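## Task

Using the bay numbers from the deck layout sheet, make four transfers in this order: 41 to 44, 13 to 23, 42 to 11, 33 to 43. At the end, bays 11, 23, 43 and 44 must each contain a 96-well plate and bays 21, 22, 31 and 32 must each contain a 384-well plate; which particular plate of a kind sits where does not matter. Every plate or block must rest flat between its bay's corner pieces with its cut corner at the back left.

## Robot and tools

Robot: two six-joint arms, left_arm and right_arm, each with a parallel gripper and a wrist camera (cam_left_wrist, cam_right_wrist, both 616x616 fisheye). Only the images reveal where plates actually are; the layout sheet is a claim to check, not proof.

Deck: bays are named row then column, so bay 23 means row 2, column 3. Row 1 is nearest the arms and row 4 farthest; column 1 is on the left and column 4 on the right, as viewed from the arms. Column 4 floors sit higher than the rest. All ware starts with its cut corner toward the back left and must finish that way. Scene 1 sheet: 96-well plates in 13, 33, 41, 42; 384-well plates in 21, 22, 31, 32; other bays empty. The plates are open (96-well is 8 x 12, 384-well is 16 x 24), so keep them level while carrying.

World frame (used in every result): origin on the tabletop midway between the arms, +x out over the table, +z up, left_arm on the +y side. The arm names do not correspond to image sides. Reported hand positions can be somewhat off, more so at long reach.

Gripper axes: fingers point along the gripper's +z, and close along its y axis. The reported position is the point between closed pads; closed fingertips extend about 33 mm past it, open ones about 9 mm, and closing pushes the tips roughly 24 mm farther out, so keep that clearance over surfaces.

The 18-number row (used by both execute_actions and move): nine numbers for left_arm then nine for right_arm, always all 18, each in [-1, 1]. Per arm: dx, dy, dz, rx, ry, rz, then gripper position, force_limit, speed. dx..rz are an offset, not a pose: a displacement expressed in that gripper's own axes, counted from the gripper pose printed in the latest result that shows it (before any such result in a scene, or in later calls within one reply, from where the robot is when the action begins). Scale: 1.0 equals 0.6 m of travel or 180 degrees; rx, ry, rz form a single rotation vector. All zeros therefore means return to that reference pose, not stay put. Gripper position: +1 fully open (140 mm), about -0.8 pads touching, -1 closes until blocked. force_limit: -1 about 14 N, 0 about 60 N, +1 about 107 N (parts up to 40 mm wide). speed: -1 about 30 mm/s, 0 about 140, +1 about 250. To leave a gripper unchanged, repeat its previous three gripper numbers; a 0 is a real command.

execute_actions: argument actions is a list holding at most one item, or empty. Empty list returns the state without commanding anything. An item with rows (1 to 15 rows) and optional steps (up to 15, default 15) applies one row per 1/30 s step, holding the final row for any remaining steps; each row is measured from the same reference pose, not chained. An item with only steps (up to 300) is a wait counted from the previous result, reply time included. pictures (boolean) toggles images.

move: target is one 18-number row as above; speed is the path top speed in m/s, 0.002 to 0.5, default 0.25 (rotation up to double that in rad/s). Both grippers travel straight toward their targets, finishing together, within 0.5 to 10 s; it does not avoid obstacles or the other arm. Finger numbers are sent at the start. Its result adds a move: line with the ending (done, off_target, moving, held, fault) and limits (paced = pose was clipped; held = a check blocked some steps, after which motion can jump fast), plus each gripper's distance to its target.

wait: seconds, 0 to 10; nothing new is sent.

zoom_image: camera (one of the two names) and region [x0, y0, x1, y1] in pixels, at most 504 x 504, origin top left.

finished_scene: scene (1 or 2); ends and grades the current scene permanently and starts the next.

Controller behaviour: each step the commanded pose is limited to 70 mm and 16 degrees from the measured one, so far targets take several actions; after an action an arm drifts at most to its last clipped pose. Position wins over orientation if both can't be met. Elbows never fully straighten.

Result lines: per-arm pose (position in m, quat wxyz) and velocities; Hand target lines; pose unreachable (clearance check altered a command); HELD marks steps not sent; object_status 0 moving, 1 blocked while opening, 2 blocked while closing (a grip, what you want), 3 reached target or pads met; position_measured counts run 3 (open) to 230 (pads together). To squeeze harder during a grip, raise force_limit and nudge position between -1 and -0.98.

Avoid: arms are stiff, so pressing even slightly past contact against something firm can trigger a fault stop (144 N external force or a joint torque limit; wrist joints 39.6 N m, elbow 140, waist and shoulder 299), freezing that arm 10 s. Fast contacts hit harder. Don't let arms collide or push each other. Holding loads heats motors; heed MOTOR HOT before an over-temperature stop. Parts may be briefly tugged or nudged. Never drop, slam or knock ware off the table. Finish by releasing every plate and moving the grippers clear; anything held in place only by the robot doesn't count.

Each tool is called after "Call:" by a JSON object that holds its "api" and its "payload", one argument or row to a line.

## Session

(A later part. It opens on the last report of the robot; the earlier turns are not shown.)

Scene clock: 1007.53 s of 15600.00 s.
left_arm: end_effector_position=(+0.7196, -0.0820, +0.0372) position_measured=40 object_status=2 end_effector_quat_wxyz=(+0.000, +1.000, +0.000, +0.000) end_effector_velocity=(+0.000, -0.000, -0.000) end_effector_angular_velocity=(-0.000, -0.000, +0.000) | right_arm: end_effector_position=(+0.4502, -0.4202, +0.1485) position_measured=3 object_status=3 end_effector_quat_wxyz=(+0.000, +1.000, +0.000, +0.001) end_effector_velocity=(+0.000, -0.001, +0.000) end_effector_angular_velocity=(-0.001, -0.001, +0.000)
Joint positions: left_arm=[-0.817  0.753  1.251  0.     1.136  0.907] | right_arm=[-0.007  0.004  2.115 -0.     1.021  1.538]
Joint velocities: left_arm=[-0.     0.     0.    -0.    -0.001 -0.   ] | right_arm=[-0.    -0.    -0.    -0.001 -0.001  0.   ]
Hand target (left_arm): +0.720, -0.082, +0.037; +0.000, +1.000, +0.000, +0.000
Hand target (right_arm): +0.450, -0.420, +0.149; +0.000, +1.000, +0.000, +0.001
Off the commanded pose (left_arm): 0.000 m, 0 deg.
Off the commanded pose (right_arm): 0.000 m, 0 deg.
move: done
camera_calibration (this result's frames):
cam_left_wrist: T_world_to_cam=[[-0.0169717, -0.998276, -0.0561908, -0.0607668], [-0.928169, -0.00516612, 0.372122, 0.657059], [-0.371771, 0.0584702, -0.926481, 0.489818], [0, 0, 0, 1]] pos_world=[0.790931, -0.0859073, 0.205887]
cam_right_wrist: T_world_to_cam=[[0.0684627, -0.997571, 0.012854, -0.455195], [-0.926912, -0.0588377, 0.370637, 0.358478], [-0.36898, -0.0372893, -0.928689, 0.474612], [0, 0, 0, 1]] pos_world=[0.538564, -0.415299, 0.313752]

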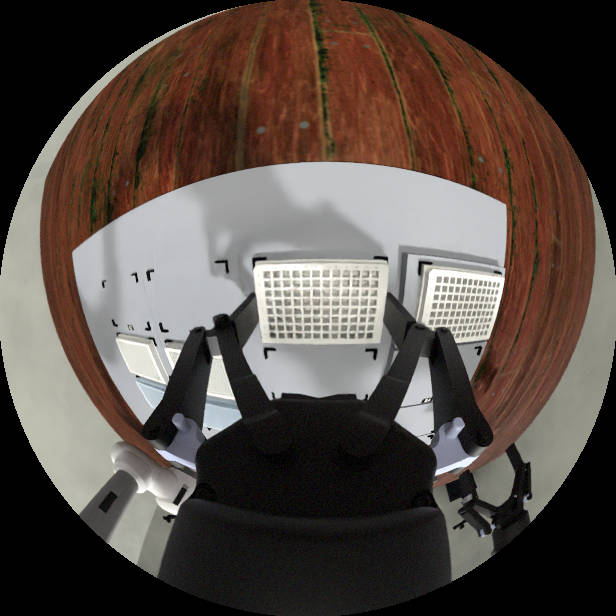

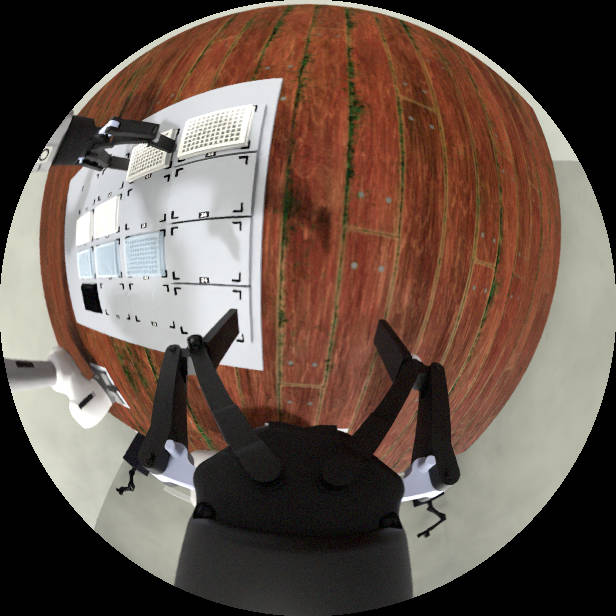

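Call:
{"api": "execute_actions", "payload": {
  "actions": [
    {"rows": [[0.0001,-0.0007,0,0,0,0,-1,0,-0.7, 0,0,0,0,0,0,1,0,-0.6],[0.0002,-0.00135,0,0,0,0,-1,0,-0.7, 0,0,0,0,0,0,1,0,-0.6],[0.0002,-0.00135,0,0,0,0,-1,0,-0.7, 0,0,0,0,0,0,1,0,-0.6],[0.0002,-0.00135,0,0,0,0,-1,0,-0.7, 0,0,0,0,0,0,1,0,-0.6],[0.0002,-0.00135,0.0008,0,0,0,-1,0,-0.7, 0,0,0,0,0,0,1,0,-0.6],[0.0002,-0.00135,0.0016,0,0,0,-1,0,-0.7, 0,0,0,0,0,0,1,0,-0.6],[0.0002,-0.00135,0.0024,0,0,0,-1,0,-0.7, 0,0,0,0,0,0,1,0,-0.6],[0.0002,-0.00135,0.0032,0,0,0,-1,0,-0.7, 0,0,0,0,0,0,1,0,-0.6],[0.0002,-0.00135,0.004,0,0,0,-1,0,-0.7, 0,0,0,0,0,0,1,0,-0.6],[0.0002,-0.00135,0.0048,0,0,0,-1,0,-0.7, 0,0,0,0,0,0,1,0,-0.6],[0.0002,-0.00135,0.0056,0,0,0,-1,0,-0.7, 0,0,0,0,0,0,1,0,-0.6],[0.0002,-0.00135,0.0064,0,0,0,-1,0,-0.7, 0,0,0,0,0,0,1,0,-0.6],[0.0002,-0.00135,0.007,0,0,0,-1,0,-0.7, 0,0,0,0,0,0,1,0,-0.6],[0.0002,-0.00135,0.0075,0,0,0,-1,0,-0.7, 0,0,0,0,0,0,1,0,-0.6],[0.0002,-0.00135,0.0078,0,0,0,-1,0,-0.7, 0,0,0,0,0,0,1,0,-0.6]], "steps": 15}
  ],
  "pictures": false
}}

Call:
{"api": "wait", "payload": {
  "seconds": 0.4
}}

Call:
{"api": "zoom_image", "payload": {
  "camera": "cam_left_wrist",
  "region": [240, 225, 290, 275]
}}

Call:
{"api": "zoom_image", "payload": {
  "camera": "cam_left_wrist",
  "region": [355, 225, 405, 275]
}}

Scene clock: 1045.83 s of 15600.00 s.
left_arm: end_effector_position=(+0.7197, -0.0812, +0.0331) position_measured=40 object_status=2 end_effector_quat_wxyz=(+0.000, +1.000, +0.000, +0.000) end_effector_velocity=(+0.000, -0.000, -0.010) end_effector_angular_velocity=(-0.000, -0.001, -0.001) | right_arm: end_effector_position=(+0.4502, -0.4202, +0.1485) position_measured=3 object_status=3 end_effector_quat_wxyz=(+0.000, +1.000, +0.000, +0.001) end_effector_velocity=(-0.000, -0.000, +0.001) end_effector_angular_velocity=(-0.001, -0.002, +0.001)
Joint positions: left_arm=[-0.817  0.756  1.255  0.     1.13   0.908] | right_arm=[-0.007  0.004  2.115 -0.     1.021  1.538]
Joint velocities: left_arm=[ 0.     0.007  0.006  0.    -0.014  0.001] | right_arm=[ 0.    -0.002 -0.    -0.001  0.001 -0.   ]
Hand target (left_arm): +0.720, -0.081, +0.033; +0.000, +1.000, +0.000, +0.000
Hand target (right_arm): +0.450, -0.420, +0.149; +0.000, +1.000, +0.000, +0.001
Off the commanded pose (left_arm): 0.001 m, 0 deg.
Off the commanded pose (right_arm): 0.000 m, 0 deg.
Steps of this call (steps 1 to 90: nothing new was sent; then 34.80 s passed at rest; steps 91 to 105: all 15 steps of this action). Readings (end_effector_position | what the end effector reports):
91: left_arm (+0.7196, -0.0819, +0.0372) | right_arm (+0.4502, -0.4202, +0.1485) | left_arm position_measured=40 object_status=2 | right_arm position_measured=3 object_status=3
92: left_arm (+0.7196, -0.0818, +0.0371) | right_arm (+0.4502, -0.4202, +0.1485) | left_arm position_measured=40 object_status=2 | right_arm position_measured=3 object_status=3
94: left_arm (+0.7197, -0.0812, +0.0369) | right_arm (+0.4502, -0.4202, +0.1485) | left_arm position_measured=40 object_status=2 | right_arm position_measured=3 object_status=3
98: left_arm (+0.7198, -0.0812, +0.0365) | right_arm (+0.4502, -0.4202, +0.1485) | left_arm position_measured=40 object_status=2 | right_arm position_measured=3 object_status=3
105: the state above

Scene clock: 1046.23 s of 15600.00 s.
left_arm: end_effector_position=(+0.7197, -0.0812, +0.0326) position_measured=40 object_status=2 end_effector_quat_wxyz=(+0.000, +1.000, +0.000, +0.000) end_effector_velocity=(-0.001, +0.000, -0.000) end_effector_angular_velocity=(+0.001, +0.001, -0.002) | right_arm: end_effector_position=(+0.4502, -0.4202, +0.1485) position_measured=3 object_status=3 end_effector_quat_wxyz=(+0.000, +1.000, +0.000, +0.001) end_effector_velocity=(-0.000, +0.001, -0.001) end_effector_angular_velocity=(+0.002, +0.002, -0.001)
Joint positions: left_arm=[-0.817  0.756  1.255  0.     1.129  0.908] | right_arm=[-0.007  0.004  2.115 -0.     1.021  1.538]
Joint velocities: left_arm=[-0.     0.     0.     0.     0.002  0.001] | right_arm=[-0.     0.001  0.001  0.002 -0.    -0.   ]
Hand target (left_arm): +0.720, -0.081, +0.033; +0.000, +1.000, +0.000, +0.000
Hand target (right_arm): +0.450, -0.420, +0.149; +0.000, +1.000, +0.000, +0.001
Off the commanded pose (left_arm): 0.000 m, 0 deg.
Off the commanded pose (right_arm): 0.000 m, 0 deg.
Steps of this call (steps 1 to 12: nothing new was sent). Readings (end_effector_position | what the end effector reports):
1: left_arm (+0.7197, -0.0812, +0.0328) | right_arm (+0.4502, -0.4202, +0.1485) | left_arm position_measured=40 object_status=2 | right_arm position_measured=3 object_status=3
2: left_arm (+0.7197, -0.0812, +0.0327) | right_arm (+0.4502, -0.4202, +0.1485) | left_arm position_measured=40 object_status=2 | right_arm position_measured=3 object_status=3
4: left_arm (+0.7197, -0.0812, +0.0326) | right_arm (+0.4502, -0.4202, +0.1485) | left_arm position_measured=40 object_status=2 | right_arm position_measured=3 object_status=3
8: left_arm (+0.7197, -0.0812, +0.0326) | right_arm (+0.4502, -0.4202, +0.1485) | left_arm position_measured=40 object_status=2 | right_arm position_measured=3 object_status=3
12: the state above
camera_calibration (this result's frames):
cam_left_wrist: T_world_to_cam=[[-0.0169516, -0.998278, -0.0561559, -0.0602472], [-0.928158, -0.00517367, 0.372152, 0.658897], [-0.371801, 0.0584301, -0.926472, 0.4855], [0, 0, 0, 1]] pos_world=[0.791048, -0.0851023, 0.201209]
cam_right_wrist: T_world_to_cam=[[0.0684627, -0.997571, 0.0128539, -0.455195], [-0.926912, -0.0588377, 0.370637, 0.358478], [-0.36898, -0.0372892, -0.928689, 0.474612], [0, 0, 0, 1]] pos_world=[0.538564, -0.415299, 0.313752]

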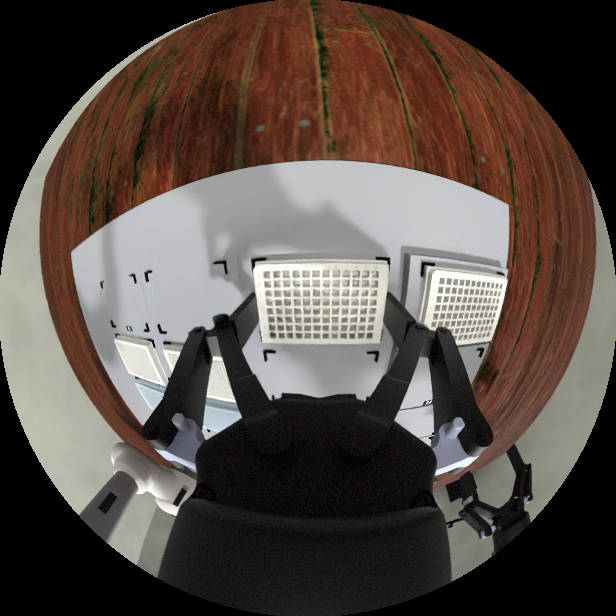

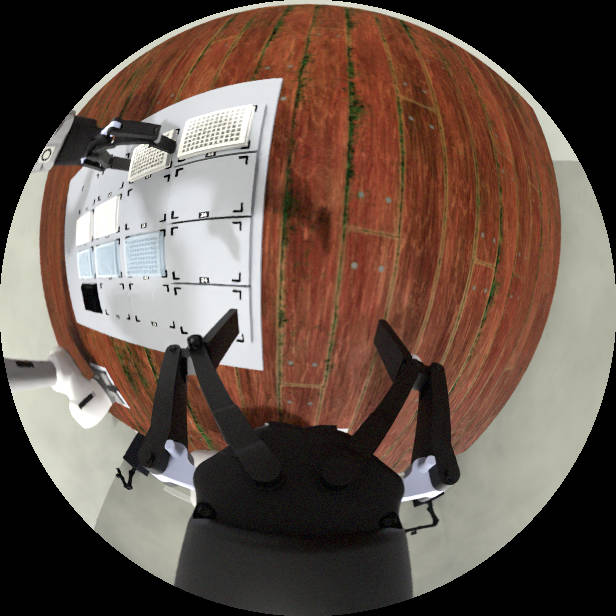

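Region (240, 225, 290, 275) of cam_left_wrist's 616x616 image, scaled by 10.080, with more detail than that image has.

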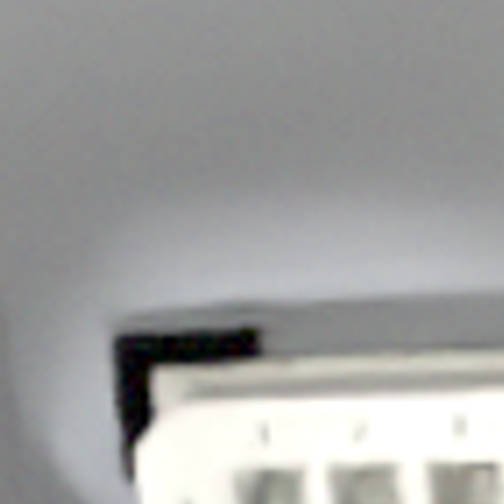

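Region (355, 225, 405, 275) of cam_left_wrist's 616x616 image, scaled by 10.080, with more detail than that image has.

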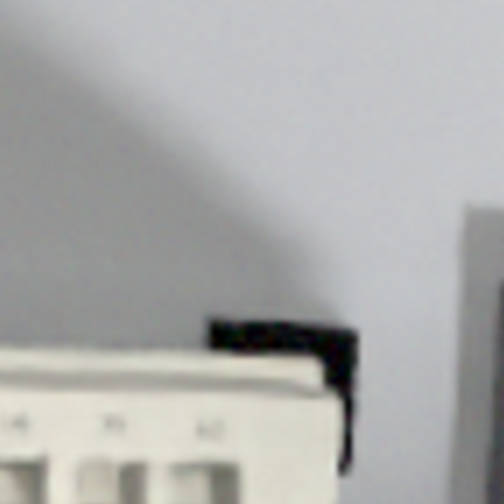

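Call:
{"api": "execute_actions", "payload": {
  "actions": [
    {"rows": [[0,0,0.0004,0,0,0,-1,0,-0.7, 0,0,0,0,0,0,1,0,-0.6],[0,0,0.0007,0,0,0,-1,0,-0.7, 0,0,0,0,0,0,1,0,-0.6],[0,0,0.0007,0,0,0,-1,0,-0.7, 0,0,0,0,0,0,1,0,-0.6],[0,0,0.0007,0,0,0,0.92,0,-0.6, 0,0,0,0,0,0,1,0,-0.6]], "steps": 14}
  ],
  "pictures": false
}}

Call:
{"api": "move", "payload": {
  "target": [0,0,-0.0833,0,0,0,0.92,0,-0.6, 0,0,0,0,0,0,1,0,-0.6],
  "speed": 0.12
}}

Call:
{"api": "zoom_image", "payload": {
  "camera": "cam_left_wrist",
  "region": [240, 230, 400, 350]
}}

Call:
{"api": "move", "payload": {
  "target": [-0.45,-0.25,-0.3,0,0,0,0.92,0,-0.6, 0,0,0,0,0,0,1,0,-0.6],
  "speed": 0.3
}}

Call:
{"api": "zoom_image", "payload": {
  "camera": "cam_left_wrist",
  "region": [180, 100, 500, 340]
}}

Scene clock: 1059.87 s of 15600.00 s.
left_arm: end_effector_position=(+0.7197, -0.0811, +0.0321) position_measured=13 object_status=0 end_effector_quat_wxyz=(+0.000, +1.000, +0.000, +0.000) end_effector_velocity=(-0.000, +0.000, +0.000) end_effector_angular_velocity=(+0.000, +0.001, +0.000) | right_arm: end_effector_position=(+0.4502, -0.4202, +0.1485) position_measured=3 object_status=3 end_effector_quat_wxyz=(+0.000, +1.000, +0.000, +0.001) end_effector_velocity=(+0.000, -0.000, -0.000) end_effector_angular_velocity=(-0.001, +0.002, -0.001)
Joint positions: left_arm=[-0.817  0.756  1.256  0.     1.128  0.908] | right_arm=[-0.007  0.004  2.115 -0.     1.021  1.538]
Joint velocities: left_arm=[ 0.    -0.    -0.    -0.     0.001  0.   ] | right_arm=[-0.     0.001 -0.001 -0.001  0.001  0.001]
Hand target (left_arm): +0.720, -0.081, +0.032; +0.000, +1.000, +0.000, +0.000
Hand target (right_arm): +0.450, -0.420, +0.149; +0.000, +1.000, +0.000, +0.001
Off the commanded pose (left_arm): 0.000 m, 0 deg.
Off the commanded pose (right_arm): 0.000 m, 0 deg.
Steps of this call (steps 1 to 90: nothing new was sent; then 10.17 s passed at rest; steps 91 to 104: all 14 steps of this action). Readings (end_effector_position | what the end effector reports):
91: left_arm (+0.7197, -0.0812, +0.0326) | right_arm (+0.4502, -0.4202, +0.1485) | left_arm position_measured=40 object_status=2 | right_arm position_measured=3 object_status=3
92: left_arm (+0.7198, -0.0812, +0.0325) | right_arm (+0.4502, -0.4202, +0.1485) | left_arm position_measured=40 object_status=2 | right_arm position_measured=3 object_status=3
94: left_arm (+0.7198, -0.0812, +0.0323) | right_arm (+0.4502, -0.4202, +0.1485) | left_arm position_measured=40 object_status=0 | right_arm position_measured=3 object_status=3
98: left_arm (+0.7197, -0.0811, +0.0321) | right_arm (+0.4502, -0.4202, +0.1485) | left_arm position_measured=26 object_status=0 | right_arm position_measured=3 object_status=3
104: the state above

Scene clock: 1060.87 s of 15600.00 s.
left_arm: end_effector_position=(+0.7197, -0.0811, +0.0820) position_measured=13 object_status=3 end_effector_quat_wxyz=(+0.000, +1.000, +0.000, +0.000) end_effector_velocity=(-0.000, +0.000, +0.001) end_effector_angular_velocity=(+0.001, +0.001, +0.001) | right_arm: end_effector_position=(+0.4502, -0.4202, +0.1485) position_measured=3 object_status=3 end_effector_quat_wxyz=(+0.000, +1.000, +0.000, +0.001) end_effector_velocity=(+0.000, +0.000, +0.000) end_effector_angular_velocity=(+0.001, -0.001, -0.001)
Joint positions: left_arm=[-0.817  0.723  1.22   0.     1.198  0.908] | right_arm=[-0.007  0.004  2.115 -0.     1.021  1.538]
Joint velocities: left_arm=[ 0.    -0.    -0.    -0.     0.002 -0.001] | right_arm=[-0.     0.    -0.     0.001 -0.001  0.001]
Hand target (left_arm): +0.720, -0.081, +0.082; +0.000, +1.000, +0.000, +0.000
Hand target (right_arm): +0.450, -0.420, +0.149; +0.000, +1.000, +0.000, +0.001
Off the commanded pose (left_arm): 0.000 m, 0 deg.
Off the commanded pose (right_arm): 0.000 m, 0 deg.
move: done
camera_calibration (this result's frames):
cam_left_wrist: T_world_to_cam=[[-0.0169668, -0.998272, -0.0562594, -0.0574085], [-0.92814, -0.00520088, 0.372195, 0.640451], [-0.371845, 0.0585316, -0.926448, 0.531343], [0, 0, 0, 1]] pos_world=[0.791031, -0.0850787, 0.250659]
cam_right_wrist: T_world_to_cam=[[0.0684627, -0.997571, 0.0128538, -0.455195], [-0.926912, -0.0588377, 0.370637, 0.358478], [-0.36898, -0.0372891, -0.928689, 0.474612], [0, 0, 0, 1]] pos_world=[0.538564, -0.415299, 0.313752]

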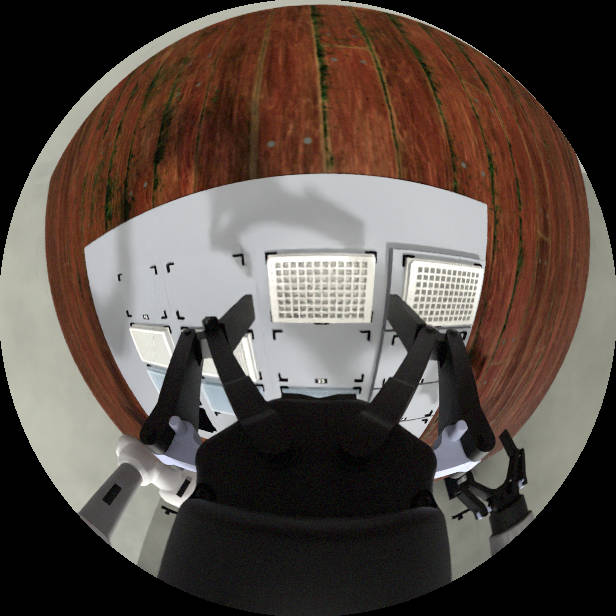

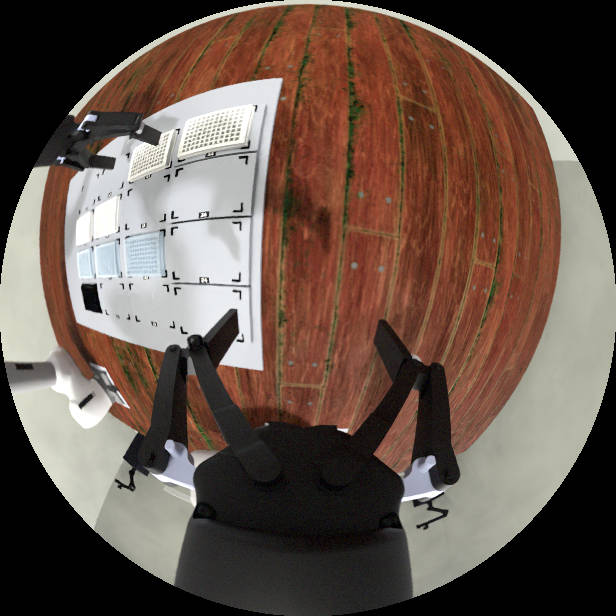

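Region (240, 230, 400, 350) of cam_left_wrist's 616x616 image, scaled by 3.150, with more detail than that image has; it fills the top 378 rows of this view, and the rest is white.

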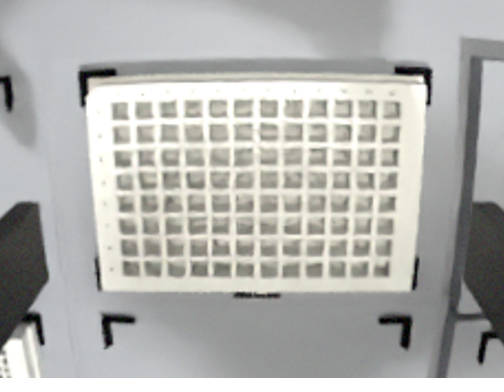

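Scene clock: 1062.50 s of 15600.00 s.
left_arm: end_effector_position=(+0.4496, +0.0691, +0.2615) position_measured=13 object_status=3 end_effector_quat_wxyz=(+0.000, +1.000, +0.000, +0.000) end_effector_velocity=(-0.001, +0.000, +0.001) end_effector_angular_velocity=(+0.000, +0.001, -0.001) | right_arm: end_effector_position=(+0.4502, -0.4202, +0.1485) position_measured=3 object_status=3 end_effector_quat_wxyz=(+0.000, +1.000, +0.000, +0.001) end_effector_velocity=(+0.000, +0.000, -0.000) end_effector_angular_velocity=(+0.001, +0.001, -0.000)
Joint positions: left_arm=[-0.893  0.15   1.732  0.     1.258  0.832] | right_arm=[-0.007  0.004  2.115 -0.     1.021  1.538]
Joint velocities: left_arm=[-0.    -0.002  0.    -0.     0.002  0.001] | right_arm=[ 0.     0.001 -0.001  0.002  0.    -0.   ]
Hand target (left_arm): +0.450, +0.069, +0.262; +0.000, +1.000, +0.000, +0.000
Hand target (right_arm): +0.450, -0.420, +0.149; +0.000, +1.000, +0.000, +0.001
Off the commanded pose (left_arm): 0.000 m, 0 deg.
Off the commanded pose (right_arm): 0.000 m, 0 deg.
move: done
camera_calibration (this result's frames):
cam_left_wrist: T_world_to_cam=[[-0.0169572, -0.998273, -0.0562511, 0.0980291], [-0.928102, -0.00521269, 0.372289, 0.323701], [-0.371939, 0.0585198, -0.926411, 0.588494], [0, 0, 0, 1]] pos_world=[0.520973, 0.0651086, 0.430191]
cam_right_wrist: T_world_to_cam=[[0.0684628, -0.997571, 0.0128539, -0.455195], [-0.926912, -0.0588377, 0.370637, 0.358478], [-0.36898, -0.0372893, -0.928689, 0.474612], [0, 0, 0, 1]] pos_world=[0.538564, -0.415299, 0.313752]

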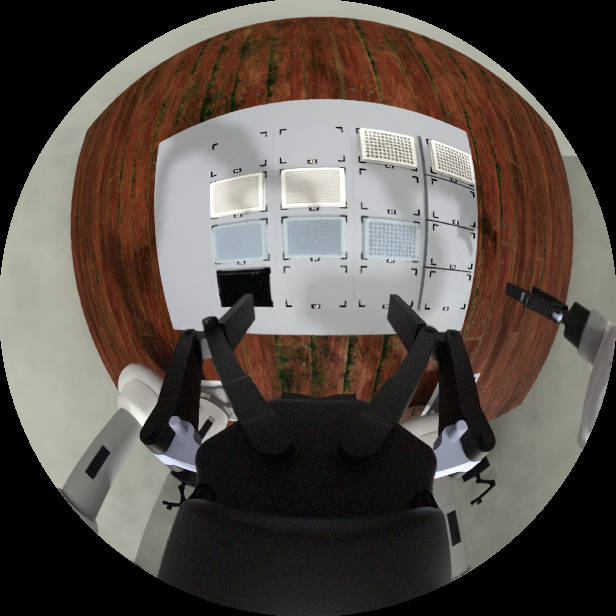

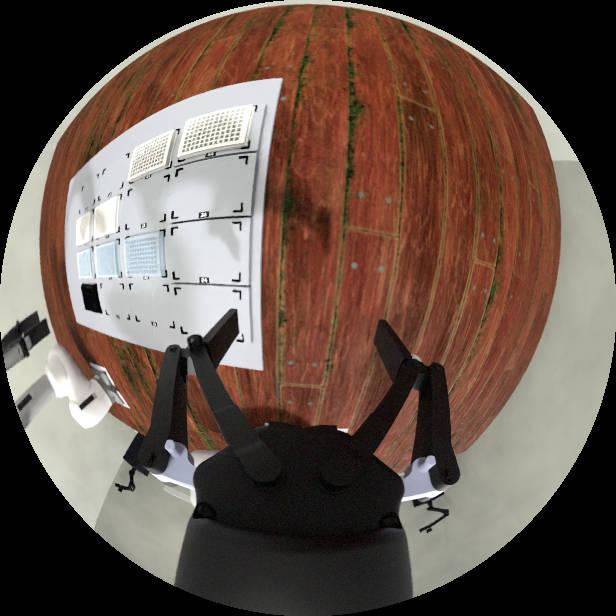

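Region (180, 100, 500, 340) of cam_left_wrist's 616x616 image, scaled by 1.575, with more detail than that image has; it fills the top 378 rows of this view, and the rest is white.

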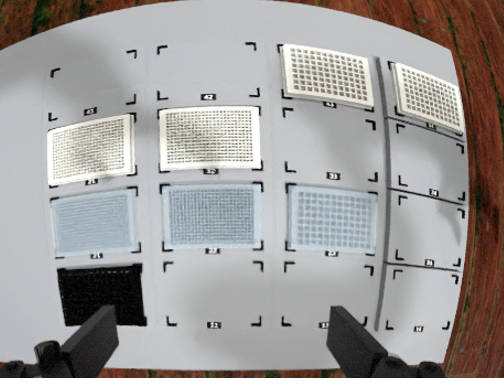

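Call:
{"api": "zoom_image", "payload": {
  "camera": "cam_left_wrist",
  "region": [200, 160, 360, 310]
}}

Call:
{"api": "zoom_image", "payload": {
  "camera": "cam_left_wrist",
  "region": [345, 120, 485, 270]
}}

Region (200, 160, 360, 310) of cam_left_wrist's 616x616 image, scaled by 3.150, with more detail than that image has; it fills the top 472 rows of this view, and the rest is white.

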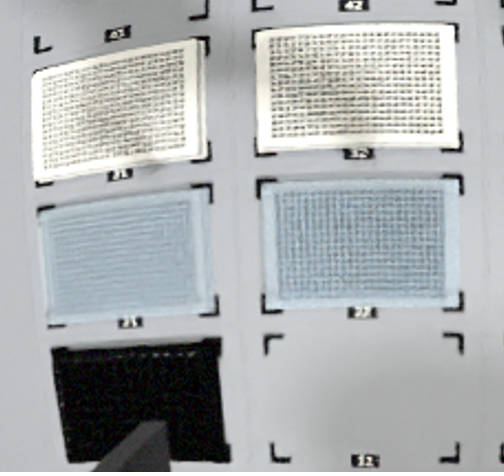

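Region (345, 120, 485, 270) of cam_left_wrist's 616x616 image, scaled by 3.360, with more detail than that image has; it fills the left 470 columns of this view, and the rest is white.

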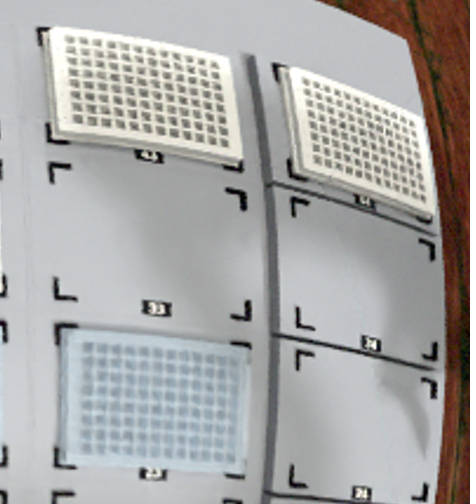

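All plates look seated correctly. Finishing scene 1.

Call:
{"api": "finished_scene", "payload": {
  "scene": 1
}}

The scene is finished: the task was done.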